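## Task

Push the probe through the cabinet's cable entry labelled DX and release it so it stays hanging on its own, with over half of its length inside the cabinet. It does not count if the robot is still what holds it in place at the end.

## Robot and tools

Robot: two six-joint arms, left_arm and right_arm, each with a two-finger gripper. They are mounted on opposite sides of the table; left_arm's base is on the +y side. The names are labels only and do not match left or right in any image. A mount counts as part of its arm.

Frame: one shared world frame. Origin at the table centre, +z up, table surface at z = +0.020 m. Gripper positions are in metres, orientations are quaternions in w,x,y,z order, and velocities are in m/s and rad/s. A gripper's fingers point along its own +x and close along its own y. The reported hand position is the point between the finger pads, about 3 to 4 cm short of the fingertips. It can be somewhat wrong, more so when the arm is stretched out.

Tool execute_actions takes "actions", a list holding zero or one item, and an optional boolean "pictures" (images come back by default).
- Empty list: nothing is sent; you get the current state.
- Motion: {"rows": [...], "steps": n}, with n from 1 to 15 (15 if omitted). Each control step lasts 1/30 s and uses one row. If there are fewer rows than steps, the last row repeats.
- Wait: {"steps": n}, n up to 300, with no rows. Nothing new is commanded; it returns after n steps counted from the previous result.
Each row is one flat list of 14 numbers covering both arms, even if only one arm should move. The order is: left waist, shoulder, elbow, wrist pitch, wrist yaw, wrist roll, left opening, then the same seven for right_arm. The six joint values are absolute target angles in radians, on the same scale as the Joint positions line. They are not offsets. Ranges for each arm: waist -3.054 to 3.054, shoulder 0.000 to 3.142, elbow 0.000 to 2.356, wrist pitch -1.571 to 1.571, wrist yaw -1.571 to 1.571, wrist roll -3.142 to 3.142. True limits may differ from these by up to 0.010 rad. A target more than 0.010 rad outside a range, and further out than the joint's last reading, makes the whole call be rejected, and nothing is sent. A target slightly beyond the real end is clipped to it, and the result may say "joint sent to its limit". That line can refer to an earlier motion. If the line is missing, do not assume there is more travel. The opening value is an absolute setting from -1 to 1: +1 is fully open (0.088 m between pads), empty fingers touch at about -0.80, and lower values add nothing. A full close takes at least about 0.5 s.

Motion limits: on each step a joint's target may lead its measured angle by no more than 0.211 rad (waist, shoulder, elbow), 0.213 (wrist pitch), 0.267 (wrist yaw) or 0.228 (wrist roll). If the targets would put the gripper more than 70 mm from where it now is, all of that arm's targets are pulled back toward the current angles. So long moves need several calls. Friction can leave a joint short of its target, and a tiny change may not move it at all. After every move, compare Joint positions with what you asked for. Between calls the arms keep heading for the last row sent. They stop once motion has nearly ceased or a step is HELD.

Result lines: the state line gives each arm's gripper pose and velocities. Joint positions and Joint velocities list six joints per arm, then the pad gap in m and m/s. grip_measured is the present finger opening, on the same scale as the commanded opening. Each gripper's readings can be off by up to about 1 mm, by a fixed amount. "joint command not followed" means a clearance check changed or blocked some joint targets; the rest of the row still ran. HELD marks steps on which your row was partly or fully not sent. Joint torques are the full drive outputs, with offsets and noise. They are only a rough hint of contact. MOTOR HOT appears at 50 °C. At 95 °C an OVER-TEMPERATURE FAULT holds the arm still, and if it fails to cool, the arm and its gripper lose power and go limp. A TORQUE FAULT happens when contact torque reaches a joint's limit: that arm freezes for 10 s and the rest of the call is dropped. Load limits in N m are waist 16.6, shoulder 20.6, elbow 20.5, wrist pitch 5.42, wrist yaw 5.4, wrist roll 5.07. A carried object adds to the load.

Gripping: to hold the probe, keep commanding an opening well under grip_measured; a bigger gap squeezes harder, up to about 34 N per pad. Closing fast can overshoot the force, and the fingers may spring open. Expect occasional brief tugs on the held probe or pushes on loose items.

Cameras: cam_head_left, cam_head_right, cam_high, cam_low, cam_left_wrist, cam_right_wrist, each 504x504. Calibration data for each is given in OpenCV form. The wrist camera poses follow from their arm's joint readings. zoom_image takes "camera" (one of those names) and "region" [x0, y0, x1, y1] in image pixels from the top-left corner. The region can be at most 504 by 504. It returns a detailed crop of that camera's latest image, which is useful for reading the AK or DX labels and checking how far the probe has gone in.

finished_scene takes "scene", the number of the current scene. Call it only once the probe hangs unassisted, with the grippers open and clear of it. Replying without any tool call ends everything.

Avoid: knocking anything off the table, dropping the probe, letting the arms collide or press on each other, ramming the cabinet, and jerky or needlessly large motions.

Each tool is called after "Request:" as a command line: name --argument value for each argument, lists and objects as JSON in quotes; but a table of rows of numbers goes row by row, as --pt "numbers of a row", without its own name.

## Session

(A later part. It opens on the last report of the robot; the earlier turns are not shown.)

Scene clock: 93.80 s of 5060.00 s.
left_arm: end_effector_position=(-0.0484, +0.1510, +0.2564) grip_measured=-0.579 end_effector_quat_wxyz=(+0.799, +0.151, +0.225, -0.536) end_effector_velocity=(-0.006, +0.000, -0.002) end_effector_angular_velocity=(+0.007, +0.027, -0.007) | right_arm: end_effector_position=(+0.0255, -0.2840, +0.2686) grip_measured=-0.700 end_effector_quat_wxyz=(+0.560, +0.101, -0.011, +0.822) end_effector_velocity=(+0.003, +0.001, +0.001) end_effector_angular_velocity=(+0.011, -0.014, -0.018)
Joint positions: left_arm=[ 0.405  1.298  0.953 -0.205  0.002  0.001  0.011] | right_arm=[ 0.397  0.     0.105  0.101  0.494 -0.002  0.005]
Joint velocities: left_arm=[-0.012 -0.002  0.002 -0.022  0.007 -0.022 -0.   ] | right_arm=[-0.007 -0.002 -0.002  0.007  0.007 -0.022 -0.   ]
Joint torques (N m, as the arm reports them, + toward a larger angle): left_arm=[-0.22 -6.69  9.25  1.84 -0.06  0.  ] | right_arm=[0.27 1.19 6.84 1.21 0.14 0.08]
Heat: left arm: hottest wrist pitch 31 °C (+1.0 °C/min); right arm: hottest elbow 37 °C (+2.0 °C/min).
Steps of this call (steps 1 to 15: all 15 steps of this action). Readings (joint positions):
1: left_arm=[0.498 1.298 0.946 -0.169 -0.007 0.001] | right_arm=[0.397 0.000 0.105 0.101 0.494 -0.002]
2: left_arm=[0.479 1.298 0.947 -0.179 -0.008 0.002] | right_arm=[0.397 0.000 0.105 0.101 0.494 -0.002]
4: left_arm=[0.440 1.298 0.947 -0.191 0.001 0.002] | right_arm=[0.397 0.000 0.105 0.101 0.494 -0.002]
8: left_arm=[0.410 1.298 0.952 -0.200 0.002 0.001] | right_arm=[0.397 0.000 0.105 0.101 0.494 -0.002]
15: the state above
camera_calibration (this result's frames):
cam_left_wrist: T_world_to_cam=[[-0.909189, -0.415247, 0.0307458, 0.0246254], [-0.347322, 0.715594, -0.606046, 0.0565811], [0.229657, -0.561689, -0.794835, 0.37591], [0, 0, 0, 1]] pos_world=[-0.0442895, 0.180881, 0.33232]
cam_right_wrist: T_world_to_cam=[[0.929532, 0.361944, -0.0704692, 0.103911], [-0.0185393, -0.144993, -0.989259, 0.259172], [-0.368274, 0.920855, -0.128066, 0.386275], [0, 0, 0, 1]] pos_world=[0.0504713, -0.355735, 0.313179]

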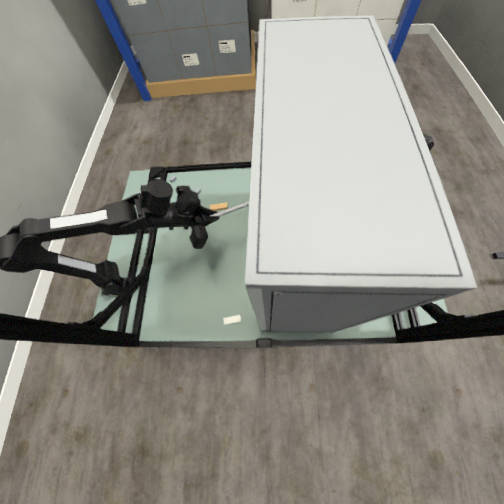

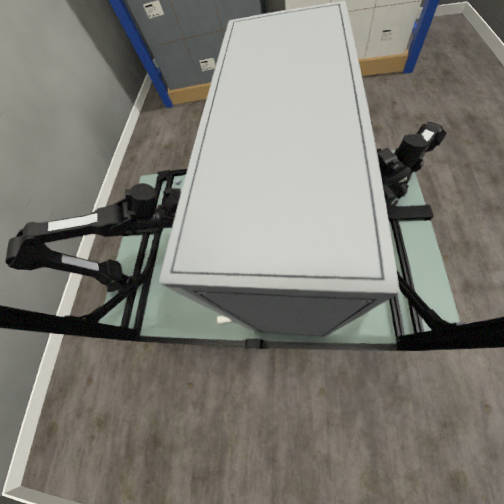

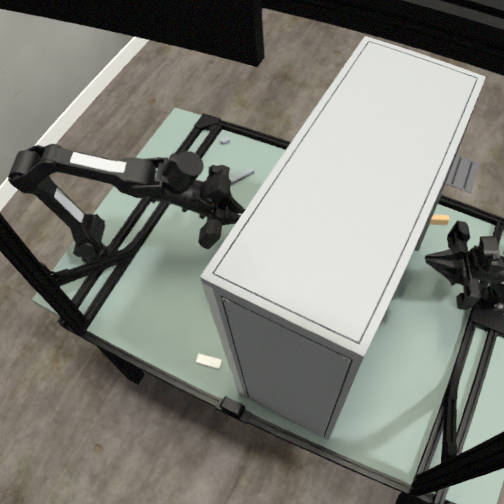

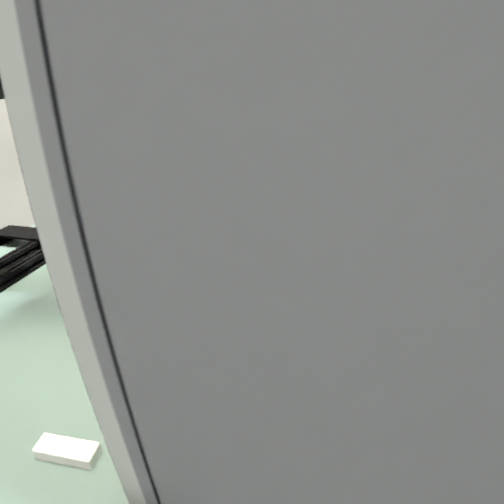

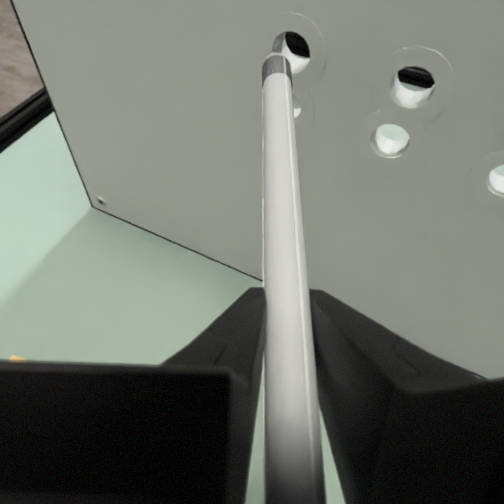

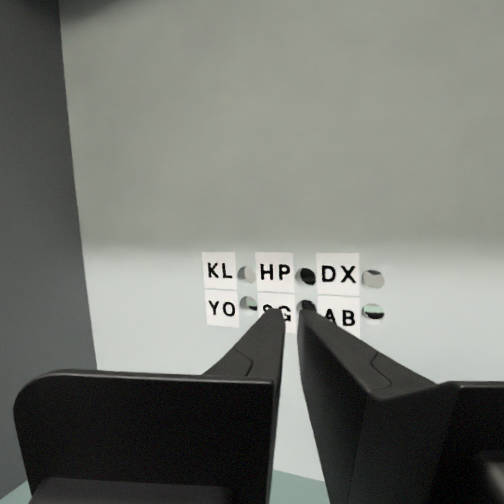

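Request:
execute_actions --actions '[{"rows":[[0.387,1.345,0.998,-0.205,0,0,-1,0.4,0,0.1,0.1,0.5,0,-0.7]]}]'

Request:
zoom_image --camera "cam_right_wrist" --region '[330,240,430,340]'

Scene clock: 101.20 s of 5060.00 s.
left_arm: end_effector_position=(-0.0505, +0.1415, +0.2536) grip_measured=-0.579 end_effector_quat_wxyz=(+0.794, +0.157, +0.230, -0.540) end_effector_velocity=(-0.001, -0.003, +0.004) end_effector_angular_velocity=(-0.012, -0.002, +0.003) | right_arm: end_effector_position=(+0.0254, -0.2840, +0.2684) grip_measured=-0.700 end_effector_quat_wxyz=(+0.560, +0.101, -0.011, +0.822) end_effector_velocity=(-0.001, +0.000, -0.002) end_effector_angular_velocity=(-0.006, +0.000, +0.006)
Joint positions: left_arm=[ 0.391  1.337  0.981 -0.208  0.     0.001  0.011] | right_arm=[ 0.397  0.     0.104  0.101  0.494 -0.002  0.005]
Joint velocities: left_arm=[-0.007  0.002  0.007  0.007 -0.007 -0.007 -0.   ] | right_arm=[-0.002 -0.002 -0.002 -0.007 -0.007  0.007 -0.   ]
Joint torques (N m, as the arm reports them, + toward a larger angle): left_arm=[-0.34 -4.7   9.24  2.   -0.02  0.  ] | right_arm=[0.24 1.21 6.97 1.23 0.14 0.07]
Heat: left arm: hottest wrist pitch 32 °C (+1.0 °C/min); right arm: hottest elbow 37 °C (+2.0 °C/min).
Steps of this call (steps 1 to 15: the robot went on to your last target; steps 16 to 207: nothing new was sent; steps 208 to 222: all 15 steps of this action). Readings (joint positions):
208: left_arm=[0.402 1.300 0.958 -0.208 0.001 0.001] | right_arm=[0.397 0.000 0.104 0.101 0.494 -0.002]
209: left_arm=[0.400 1.306 0.963 -0.209 0.000 0.001] | right_arm=[0.397 0.000 0.104 0.101 0.494 -0.002]
211: left_arm=[0.395 1.319 0.974 -0.208 0.000 0.001] | right_arm=[0.397 0.000 0.104 0.101 0.494 -0.002]
215: left_arm=[0.391 1.333 0.979 -0.208 0.000 0.001] | right_arm=[0.397 0.000 0.104 0.101 0.494 -0.002]
222: the state above
camera_calibration (this result's frames):
cam_left_wrist: T_world_to_cam=[[-0.914578, -0.403326, 0.0295898, 0.0172186], [-0.340479, 0.72845, -0.594503, 0.0565194], [0.218224, -0.553794, -0.803549, 0.369382], [0, 0, 0, 1]] pos_world=[-0.0456166, 0.170335, 0.329908]
cam_right_wrist: T_world_to_cam=[[0.929503, 0.361981, -0.0706617, 0.103985], [-0.0185876, -0.145371, -0.989203, 0.258891], [-0.368345, 0.920781, -0.128394, 0.386281], [0, 0, 0, 1]] pos_world=[0.0504421, -0.355685, 0.31304]

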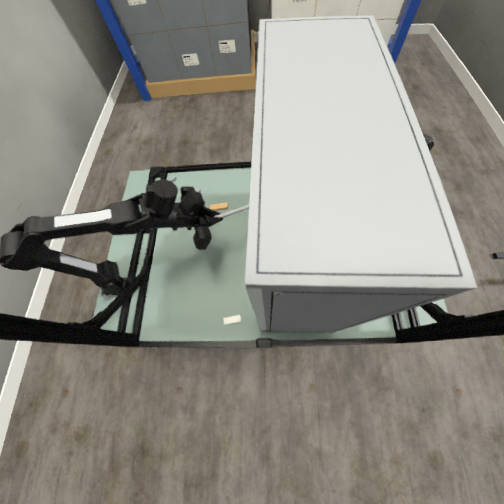

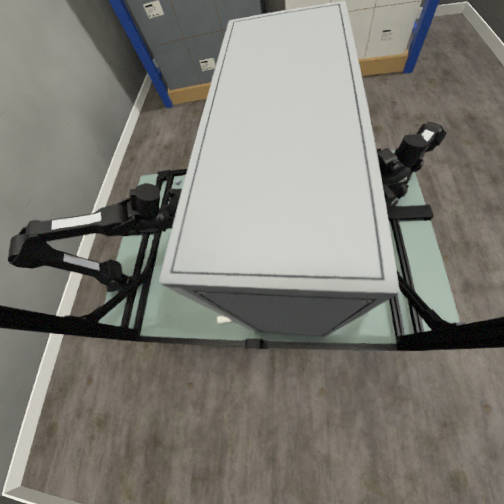

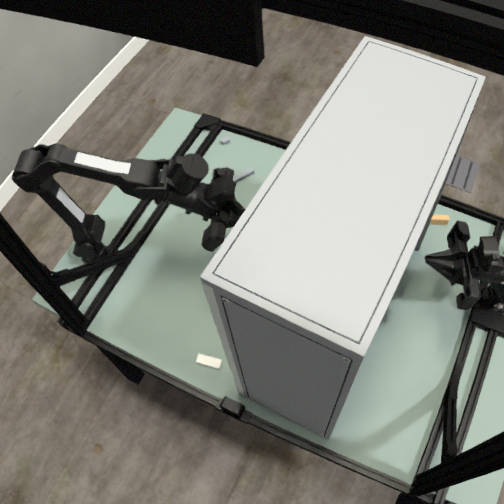

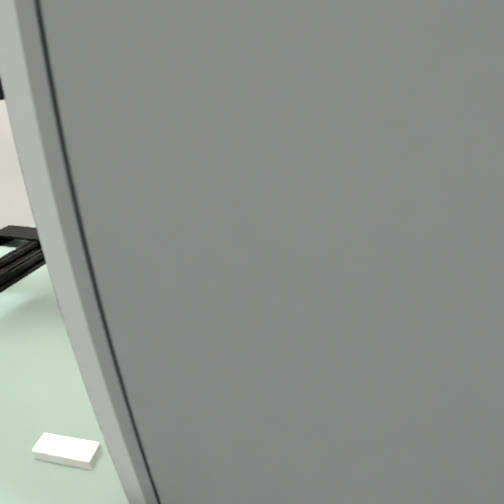

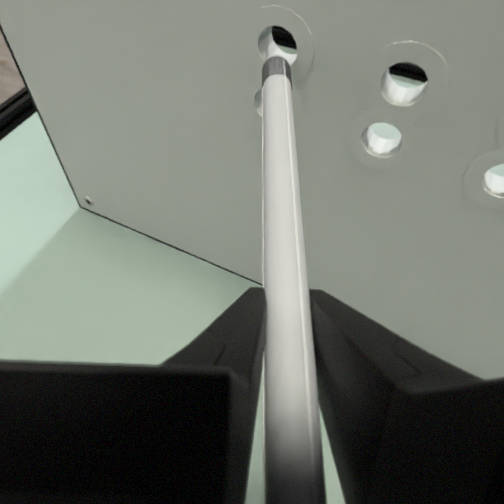

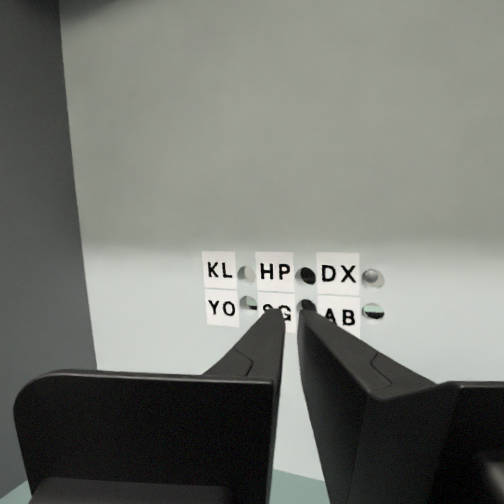

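Region (330, 240, 430, 340) of cam_right_wrist's 504x504 image, scaled by 5.040, with more detail than that image has.

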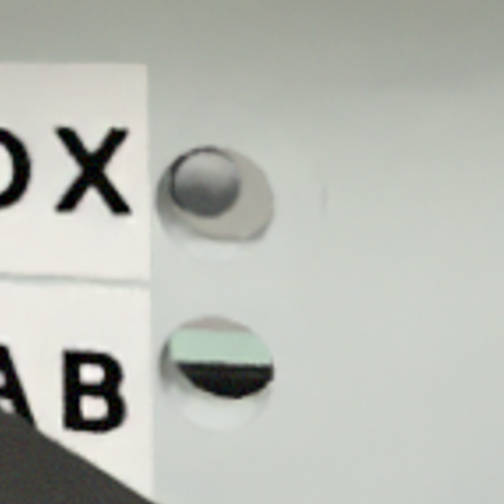

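Request:
execute_actions --actions '[{"rows":[[0.386,1.372,1.02,-0.192,0,0,-1,0.4,0,0.1,0.1,0.5,0,-0.7],[0.386,1.398,1.042,-0.186,0,0,-1,0.4,0,0.1,0.1,0.5,0,-0.7],[0.386,1.425,1.064,-0.182,0,0,-1,0.4,0,0.1,0.1,0.5,0,-0.7],[0.386,1.451,1.087,-0.178,0,0,-1,0.4,0,0.1,0.1,0.5,0,-0.7],[0.386,1.478,1.11,-0.175,0,0,-1,0.4,0,0.1,0.1,0.5,0,-0.7],[0.386,1.504,1.133,-0.172,0,0,-1,0.4,0,0.1,0.1,0.5,0,-0.7]]}]'

Scene clock: 116.73 s of 5060.00 s.
left_arm: end_effector_position=(-0.0384, +0.1032, +0.2566) grip_measured=-0.579 end_effector_quat_wxyz=(+0.793, +0.154, +0.226, -0.545) end_effector_velocity=(+0.000, -0.012, -0.002) end_effector_angular_velocity=(+0.003, -0.001, -0.017) | right_arm: end_effector_position=(+0.0253, -0.2839, +0.2679) grip_measured=-0.700 end_effector_quat_wxyz=(+0.560, +0.101, -0.011, +0.822) end_effector_velocity=(+0.001, +0.001, -0.002) end_effector_angular_velocity=(+0.002, -0.025, -0.014)
Joint positions: left_arm=[ 0.386  1.489  1.113 -0.177  0.005  0.001  0.011] | right_arm=[ 0.398  0.     0.103  0.1    0.495 -0.001  0.005]
Joint velocities: left_arm=[-0.007  0.046  0.037  0.007  0.007  0.007  0.   ] | right_arm=[-0.002 -0.002 -0.002 -0.007  0.007 -0.022  0.   ]
Joint torques (N m, as the arm reports them, + toward a larger angle): left_arm=[ 0.07 -5.84  9.07  2.11 -0.17  0.  ] | right_arm=[0.23 1.21 7.1  1.22 0.13 0.06]
Heat: left arm: hottest wrist pitch 33 °C (+3.0 °C/min); right arm: hottest elbow 37 °C (+1.0 °C/min).
Steps of this call (steps 1 to 15: the robot went on to your last target; steps 16 to 451: nothing new was sent; steps 452 to 466: all 15 steps of this action). Readings (joint positions):
452: left_arm=[0.390 1.342 0.986 -0.208 0.000 0.001] | right_arm=[0.398 0.000 0.103 0.100 0.495 -0.001]
453: left_arm=[0.390 1.349 0.992 -0.207 0.000 0.001] | right_arm=[0.398 0.000 0.103 0.100 0.495 -0.001]
455: left_arm=[0.390 1.378 1.018 -0.197 0.000 0.001] | right_arm=[0.398 0.000 0.103 0.100 0.495 -0.001]
459: left_arm=[0.386 1.456 1.084 -0.182 0.006 0.001] | right_arm=[0.398 0.000 0.103 0.100 0.495 -0.001]
466: the state above
camera_calibration (this result's frames):
cam_left_wrist: T_world_to_cam=[[-0.917941, -0.395382, 0.0325162, 0.011095], [-0.333605, 0.724957, -0.602616, 0.0930616], [0.21469, -0.564013, -0.797369, 0.347299], [0, 0, 0, 1]] pos_world=[-0.0333314, 0.132802, 0.332645]
cam_right_wrist: T_world_to_cam=[[0.92953, 0.361968, -0.0703762, 0.103959], [-0.0178191, -0.146537, -0.989045, 0.257938], [-0.368316, 0.920601, -0.129761, 0.386391], [0, 0, 0, 1]] pos_world=[0.0502773, -0.355544, 0.312567]

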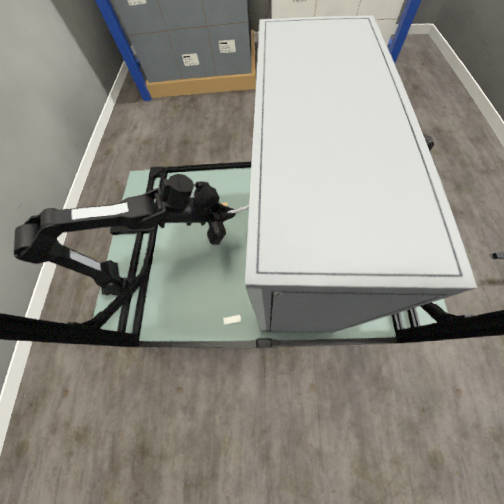

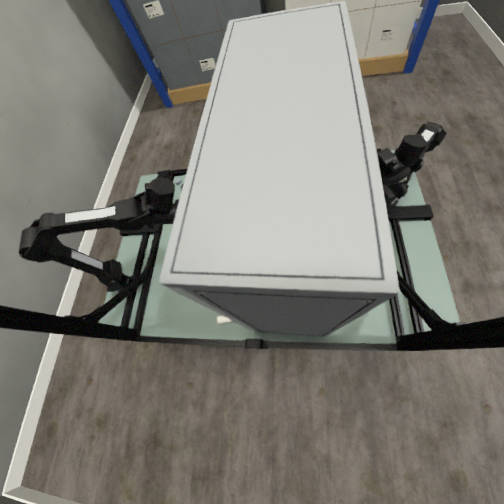

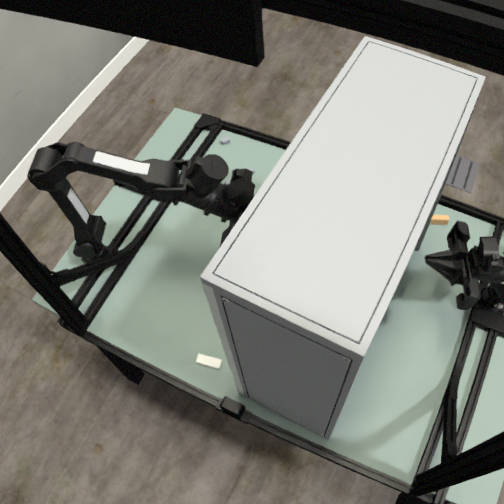

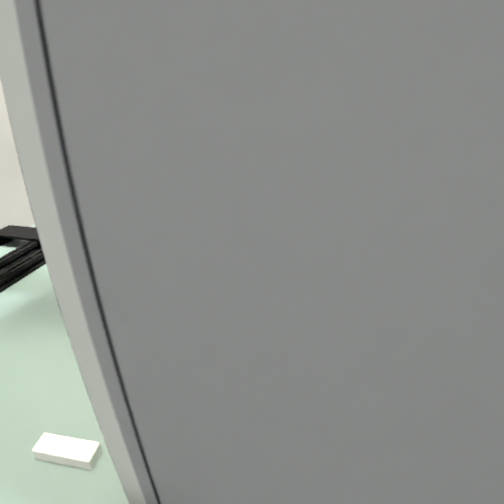

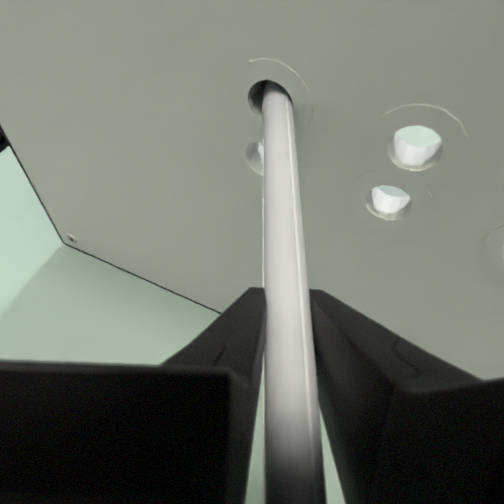

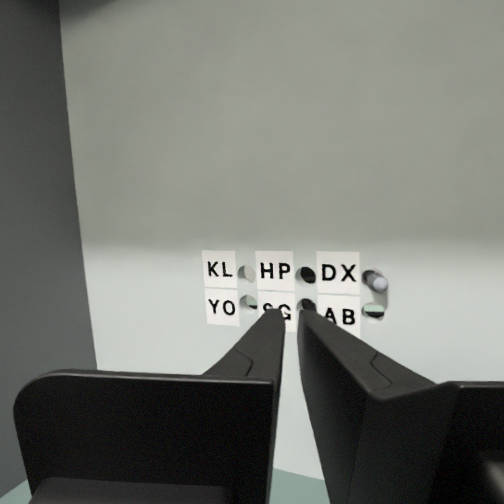

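Request:
execute_actions --actions '[{"rows":[[0.386,1.54,1.168,-0.172,0,0,-1,0.4,0,0.1,0.1,0.5,0,-0.7],[0.386,1.576,1.204,-0.173,0,0,-1,0.4,0,0.1,0.1,0.5,0,-0.7],[0.386,1.612,1.241,-0.175,0,0,-1,0.4,0,0.1,0.1,0.5,0,-0.7],[0.386,1.648,1.279,-0.178,0,0,-1,0.4,0,0.1,0.1,0.5,0,-0.7],[0.386,1.684,1.318,-0.182,0,0,-1,0.4,0,0.1,0.1,0.5,0,-0.7],[0.386,1.72,1.358,-0.187,0,0,-1,0.4,0,0.1,0.1,0.5,0,-0.7],[0.386,1.756,1.399,-0.193,0,0,-1,0.4,0,0.1,0.1,0.5,0,-0.7],[0.386,1.792,1.442,-0.2,0,0,-1,0.4,0,0.1,0.1,0.5,0,-0.7],[0.386,1.828,1.486,-0.208,0,0,-1,0.4,0,0.1,0.1,0.5,0,-0.7]]}]' --pictures false

Request:
execute_actions --actions '[{"steps":12}]'

Scene clock: 127.63 s of 5060.00 s.
left_arm: end_effector_position=(-0.0094, +0.0270, +0.2572) grip_measured=-0.579 end_effector_quat_wxyz=(+0.792, +0.155, +0.226, -0.545) end_effector_velocity=(+0.017, -0.038, -0.001) end_effector_angular_velocity=(+0.004, -0.004, +0.020) | right_arm: end_effector_position=(+0.0252, -0.2839, +0.2675) grip_measured=-0.700 end_effector_quat_wxyz=(+0.560, +0.100, -0.011, +0.822) end_effector_velocity=(-0.001, +0.000, -0.002) end_effector_angular_velocity=(-0.001, -0.013, +0.003)
Joint positions: left_arm=[ 0.384  1.797  1.447 -0.205  0.005  0.001  0.011] | right_arm=[ 0.398  0.     0.102  0.1    0.495 -0.001  0.005]
Joint velocities: left_arm=[-0.002  0.159  0.193 -0.037 -0.022 -0.007 -0.   ] | right_arm=[-0.002 -0.002 -0.002 -0.007 -0.007 -0.007 -0.   ]
Joint torques (N m, as the arm reports them, + toward a larger angle): left_arm=[ 0.29 -7.86  9.15  1.74 -0.18  0.01] | right_arm=[0.19 1.22 7.16 1.24 0.12 0.06]
Heat: left arm: hottest wrist pitch 34 °C (+5.1 °C/min); right arm: hottest elbow 37 °C (+1.0 °C/min).
Steps of this call (steps 1 to 15: the robot went on to your last target; steps 16 to 312: nothing new was sent; steps 313 to 327: all 15 steps of this action). Readings (joint positions):
313: left_arm=[0.386 1.500 1.122 -0.177 0.004 0.001] | right_arm=[0.398 0.000 0.103 0.100 0.495 -0.001]
314: left_arm=[0.386 1.510 1.133 -0.179 0.004 0.001] | right_arm=[0.398 0.000 0.103 0.100 0.495 -0.001]
316: left_arm=[0.386 1.548 1.174 -0.182 0.004 0.001] | right_arm=[0.398 0.000 0.103 0.100 0.495 -0.001]
320: left_arm=[0.385 1.666 1.300 -0.193 0.006 0.001] | right_arm=[0.398 0.000 0.102 0.100 0.495 -0.001]
327: the state above

Scene clock: 128.03 s of 5060.00 s.
left_arm: end_effector_position=(-0.0088, +0.0248, +0.2571) grip_measured=-0.580 end_effector_quat_wxyz=(+0.791, +0.156, +0.228, -0.545) end_effector_velocity=(-0.001, +0.003, -0.004) end_effector_angular_velocity=(+0.020, +0.010, +0.008) | right_arm: end_effector_position=(+0.0252, -0.2839, +0.2675) grip_measured=-0.700 end_effector_quat_wxyz=(+0.560, +0.100, -0.011, +0.822) end_effector_velocity=(-0.001, +0.000, -0.002) end_effector_angular_velocity=(+0.004, -0.027, +0.001)
Joint positions: left_arm=[ 0.384  1.808  1.464 -0.216  0.005  0.001  0.011] | right_arm=[ 0.398  0.     0.102  0.1    0.495 -0.001  0.005]
Joint velocities: left_arm=[-0.002 -0.002 -0.002 -0.022 -0.007 -0.007 -0.   ] | right_arm=[-0.002 -0.002 -0.002 -0.007 -0.007 -0.022 -0.   ]
Joint torques (N m, as the arm reports them, + toward a larger angle): left_arm=[ 0.22 -7.1   9.99  2.43 -0.18  0.01] | right_arm=[0.17 1.19 7.16 1.24 0.12 0.05]
Heat: left arm: hottest wrist pitch 34 °C (+5.0 °C/min); right arm: hottest elbow 37 °C (+1.0 °C/min).
Steps of this call (steps 1 to 12: the robot went on to your last target). Readings (joint positions):
1: left_arm=[0.384 1.802 1.453 -0.206 0.005 0.001] | right_arm=[0.398 0.000 0.102 0.100 0.495 -0.001]
2: left_arm=[0.384 1.805 1.457 -0.208 0.005 0.001] | right_arm=[0.398 0.000 0.102 0.100 0.495 -0.001]
4: left_arm=[0.384 1.807 1.461 -0.212 0.005 0.001] | right_arm=[0.398 0.000 0.102 0.100 0.495 -0.001]
8: left_arm=[0.384 1.808 1.463 -0.216 0.005 0.001] | right_arm=[0.398 0.000 0.102 0.100 0.495 -0.001]
12: the state above
camera_calibration (this result's frames):
cam_left_wrist: T_world_to_cam=[[-0.91871, -0.393578, 0.032693, 0.00713969], [-0.33366, 0.729221, -0.597418, 0.158588], [0.21129, -0.559762, -0.801264, 0.297907], [0, 0, 0, 1]] pos_world=[-0.00347091, 0.0539211, 0.333212]
cam_right_wrist: T_world_to_cam=[[0.929565, 0.361937, -0.0700795, 0.103911], [-0.0172901, -0.147082, -0.988973, 0.257423], [-0.368253, 0.920526, -0.130464, 0.386439], [0, 0, 0, 1]] pos_world=[0.0501665, -0.355474, 0.312283]

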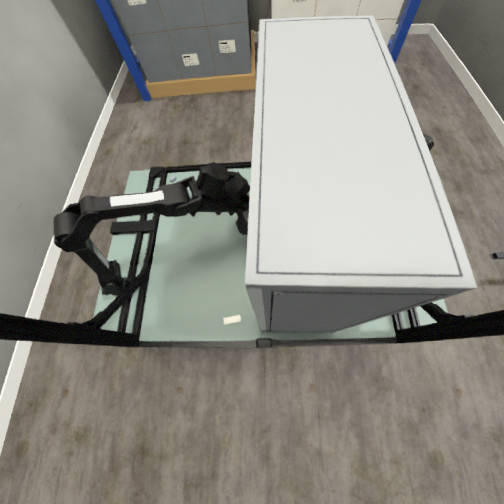

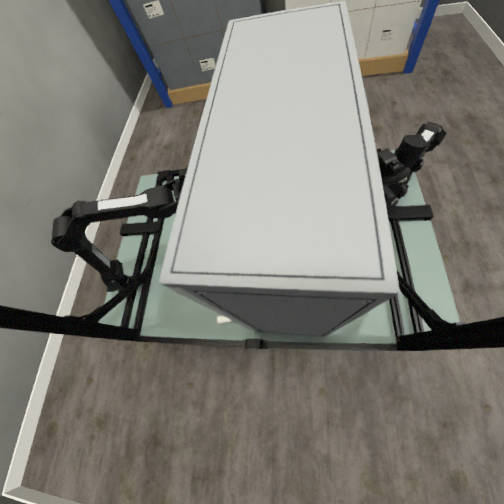

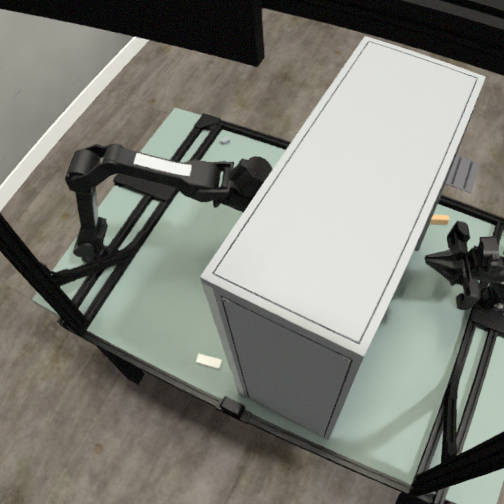

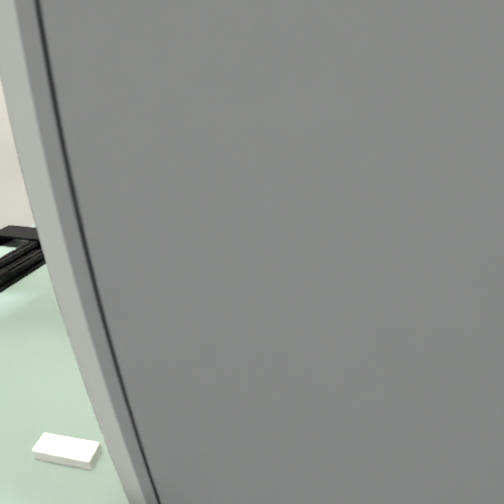

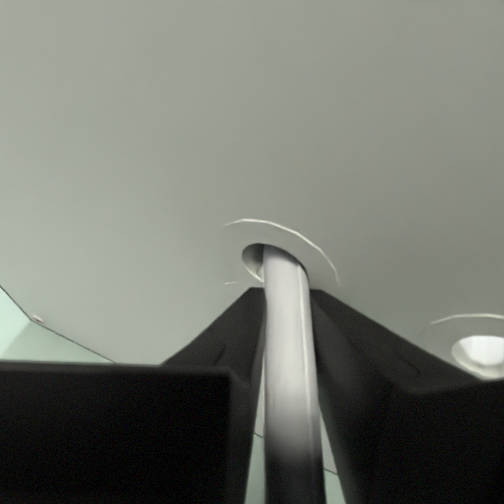

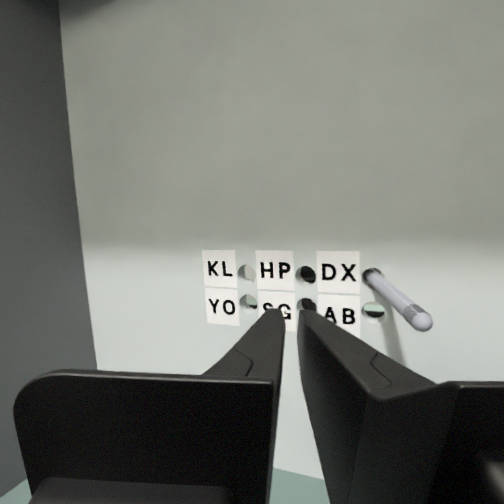

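Request:
execute_actions --actions '[{"rows":[[0.386,1.795,1.46,-0.21,0,0,-0.4,0.4,0,0.1,0.1,0.5,0,-0.7],[0.386,1.795,1.46,-0.21,0,0,-0.4,0.4,0,0.1,0.1,0.5,0,-0.7],[0.386,1.795,1.46,-0.21,0,0,-0.4,0.4,0,0.1,0.1,0.5,0,-0.7],[0.386,1.76,1.42,-0.205,0,0,0,0.4,0,0.1,0.1,0.5,0,-0.7],[0.386,1.74,1.395,-0.205,0,0,0.5,0.4,0,0.1,0.1,0.5,0,-0.7]]}]' --pictures false

Request:
execute_actions --actions '[{"rows":[[0.386,1.57,1.2,-0.16,0,0,0.5,0.4,0,0.1,0.1,0.5,0,-0.7]]}]'

Scene clock: 137.37 s of 5060.00 s.
left_arm: end_effector_position=(-0.0117, +0.0370, +0.2596) grip_measured=+0.451 end_effector_quat_wxyz=(+0.794, +0.156, +0.226, -0.542) end_effector_velocity=(-0.006, +0.008, -0.007) end_effector_angular_velocity=(+0.026, +0.021, -0.005) | right_arm: end_effector_position=(+0.0251, -0.2838, +0.2674) grip_measured=-0.700 end_effector_quat_wxyz=(+0.560, +0.100, -0.011, +0.822) end_effector_velocity=(+0.000, +0.001, -0.002) end_effector_angular_velocity=(-0.001, -0.013, -0.001)
Joint positions: left_arm=[ 0.385  1.758  1.409 -0.207 -0.002  0.001  0.061] | right_arm=[ 0.398  0.     0.102  0.1    0.495 -0.001  0.005]
Joint velocities: left_arm=[-0.002 -0.022 -0.032 -0.022  0.007 -0.007  0.015] | right_arm=[-0.007 -0.002 -0.002 -0.007 -0.007 -0.007 -0.   ]
Joint torques (N m, as the arm reports them, + toward a larger angle): left_arm=[  0.12 -10.83   6.09   1.89   0.07   0.01] | right_arm=[0.14 1.2  7.25 1.24 0.11 0.06]
Heat: left arm: hottest wrist pitch 35 °C (+5.1 °C/min); right arm: hottest elbow 38 °C (+2.0 °C/min).
Steps of this call (steps 1 to 30: the robot went on to your last target; steps 31 to 265: nothing new was sent; steps 266 to 280: all 15 steps of this action). Readings (joint positions):
266: left_arm=[0.384 1.810 1.465 -0.219 0.005 0.001] | right_arm=[0.398 0.000 0.102 0.100 0.495 -0.001]
267: left_arm=[0.384 1.810 1.465 -0.219 0.005 0.001] | right_arm=[0.398 0.000 0.102 0.100 0.495 -0.001]
269: left_arm=[0.384 1.806 1.462 -0.215 0.001 0.001] | right_arm=[0.398 0.000 0.102 0.100 0.495 -0.001]
273: left_arm=[0.385 1.778 1.425 -0.207 -0.002 0.001] | right_arm=[0.398 0.000 0.102 0.100 0.495 -0.001]
280: the state above

Scene clock: 137.87 s of 5060.00 s.
left_arm: end_effector_position=(-0.0276, +0.0777, +0.2606) grip_measured=+0.499 end_effector_quat_wxyz=(+0.796, +0.151, +0.219, -0.544) end_effector_velocity=(-0.001, +0.009, -0.021) end_effector_angular_velocity=(+0.054, +0.002, +0.013) | right_arm: end_effector_position=(+0.0251, -0.2838, +0.2674) grip_measured=-0.700 end_effector_quat_wxyz=(+0.560, +0.100, -0.011, +0.822) end_effector_velocity=(+0.000, +0.001, -0.005) end_effector_angular_velocity=(-0.010, -0.024, -0.006)
Joint positions: left_arm=[ 0.385  1.587  1.213 -0.164 -0.002  0.001  0.063] | right_arm=[ 0.398  0.     0.102  0.1    0.495 -0.001  0.005]
Joint velocities: left_arm=[-0.002 -0.007 -0.051 -0.007 -0.022  0.007  0.   ] | right_arm=[-0.012 -0.002 -0.002 -0.022 -0.007 -0.007 -0.   ]
Joint torques (N m, as the arm reports them, + toward a larger angle): left_arm=[ 0.12 -9.43  6.48  2.05  0.07  0.  ] | right_arm=[0.14 1.19 7.26 1.24 0.1  0.06]
Heat: left arm: hottest wrist pitch 35 °C (+5.0 °C/min); right arm: hottest elbow 38 °C (+2.0 °C/min).
Steps of this call (steps 1 to 15: all 15 steps of this action). Readings (joint positions):
1: left_arm=[0.385 1.739 1.384 -0.186 -0.002 0.001] | right_arm=[0.398 0.000 0.102 0.100 0.495 -0.001]
2: left_arm=[0.385 1.709 1.341 -0.184 -0.002 0.001] | right_arm=[0.398 0.000 0.102 0.100 0.495 -0.001]
4: left_arm=[0.385 1.650 1.273 -0.186 -0.002 0.001] | right_arm=[0.398 0.000 0.102 0.100 0.495 -0.001]
8: left_arm=[0.385 1.600 1.234 -0.167 -0.002 0.001] | right_arm=[0.398 0.000 0.102 0.100 0.495 -0.001]
15: the state above
camera_calibration (this result's frames):
cam_left_wrist: T_world_to_cam=[[-0.916243, -0.399544, 0.0293828, 0.0119786], [-0.331796, 0.715685, -0.614578, 0.121463], [0.224522, -0.572852, -0.788308, 0.332371], [0, 0, 0, 1]] pos_world=[-0.0233486, 0.108256, 0.336308]
cam_right_wrist: T_world_to_cam=[[0.929579, 0.361923, -0.0699644, 0.103906], [-0.0170493, -0.147383, -0.988933, 0.257153], [-0.368229, 0.920484, -0.130834, 0.386471], [0, 0, 0, 1]] pos_world=[0.0501053, -0.355446, 0.31214]

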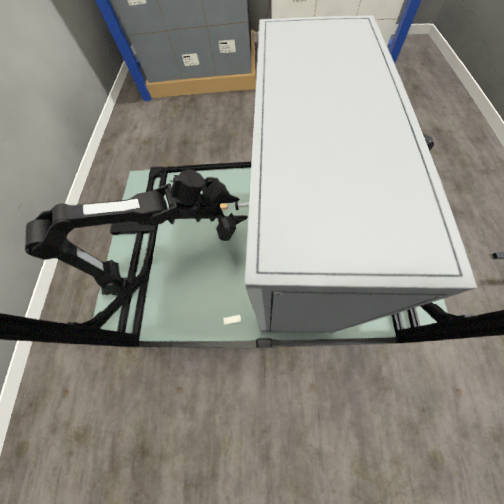

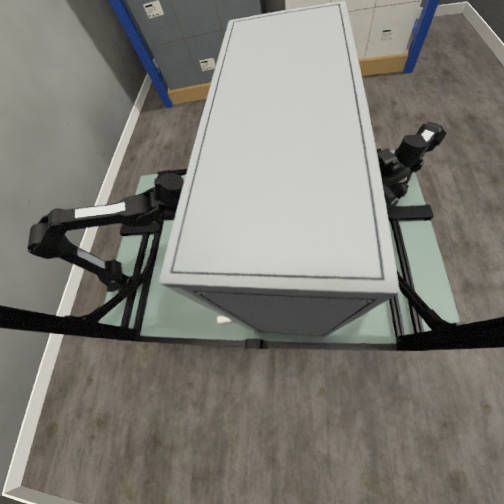

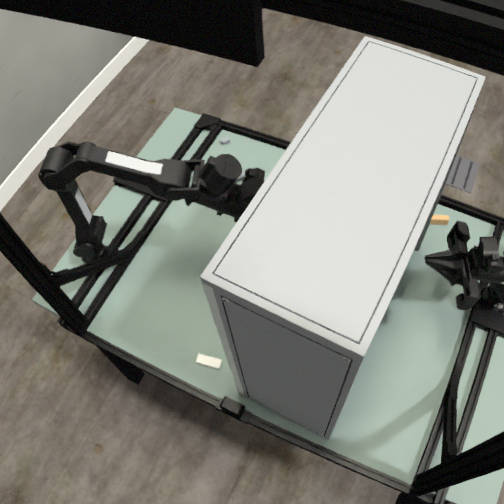

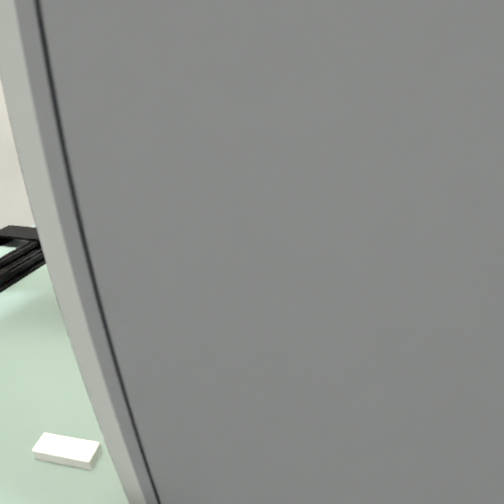

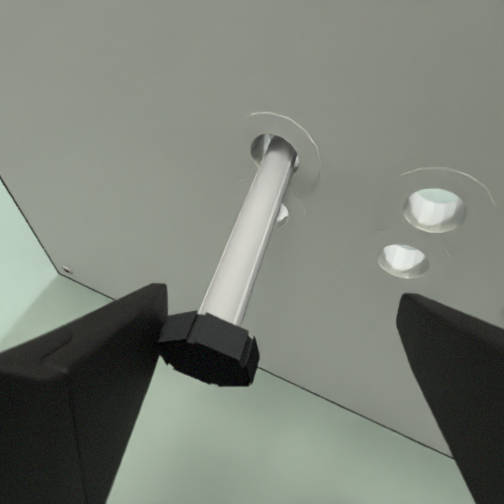

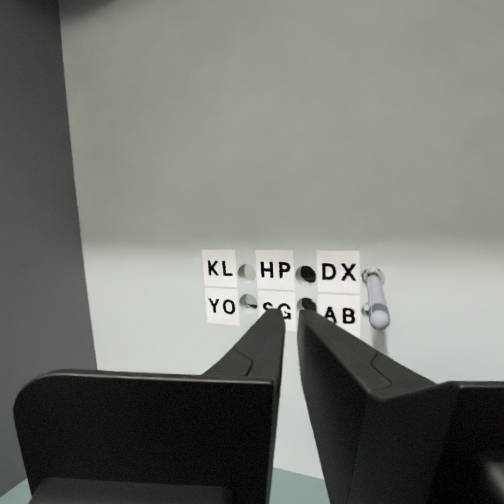

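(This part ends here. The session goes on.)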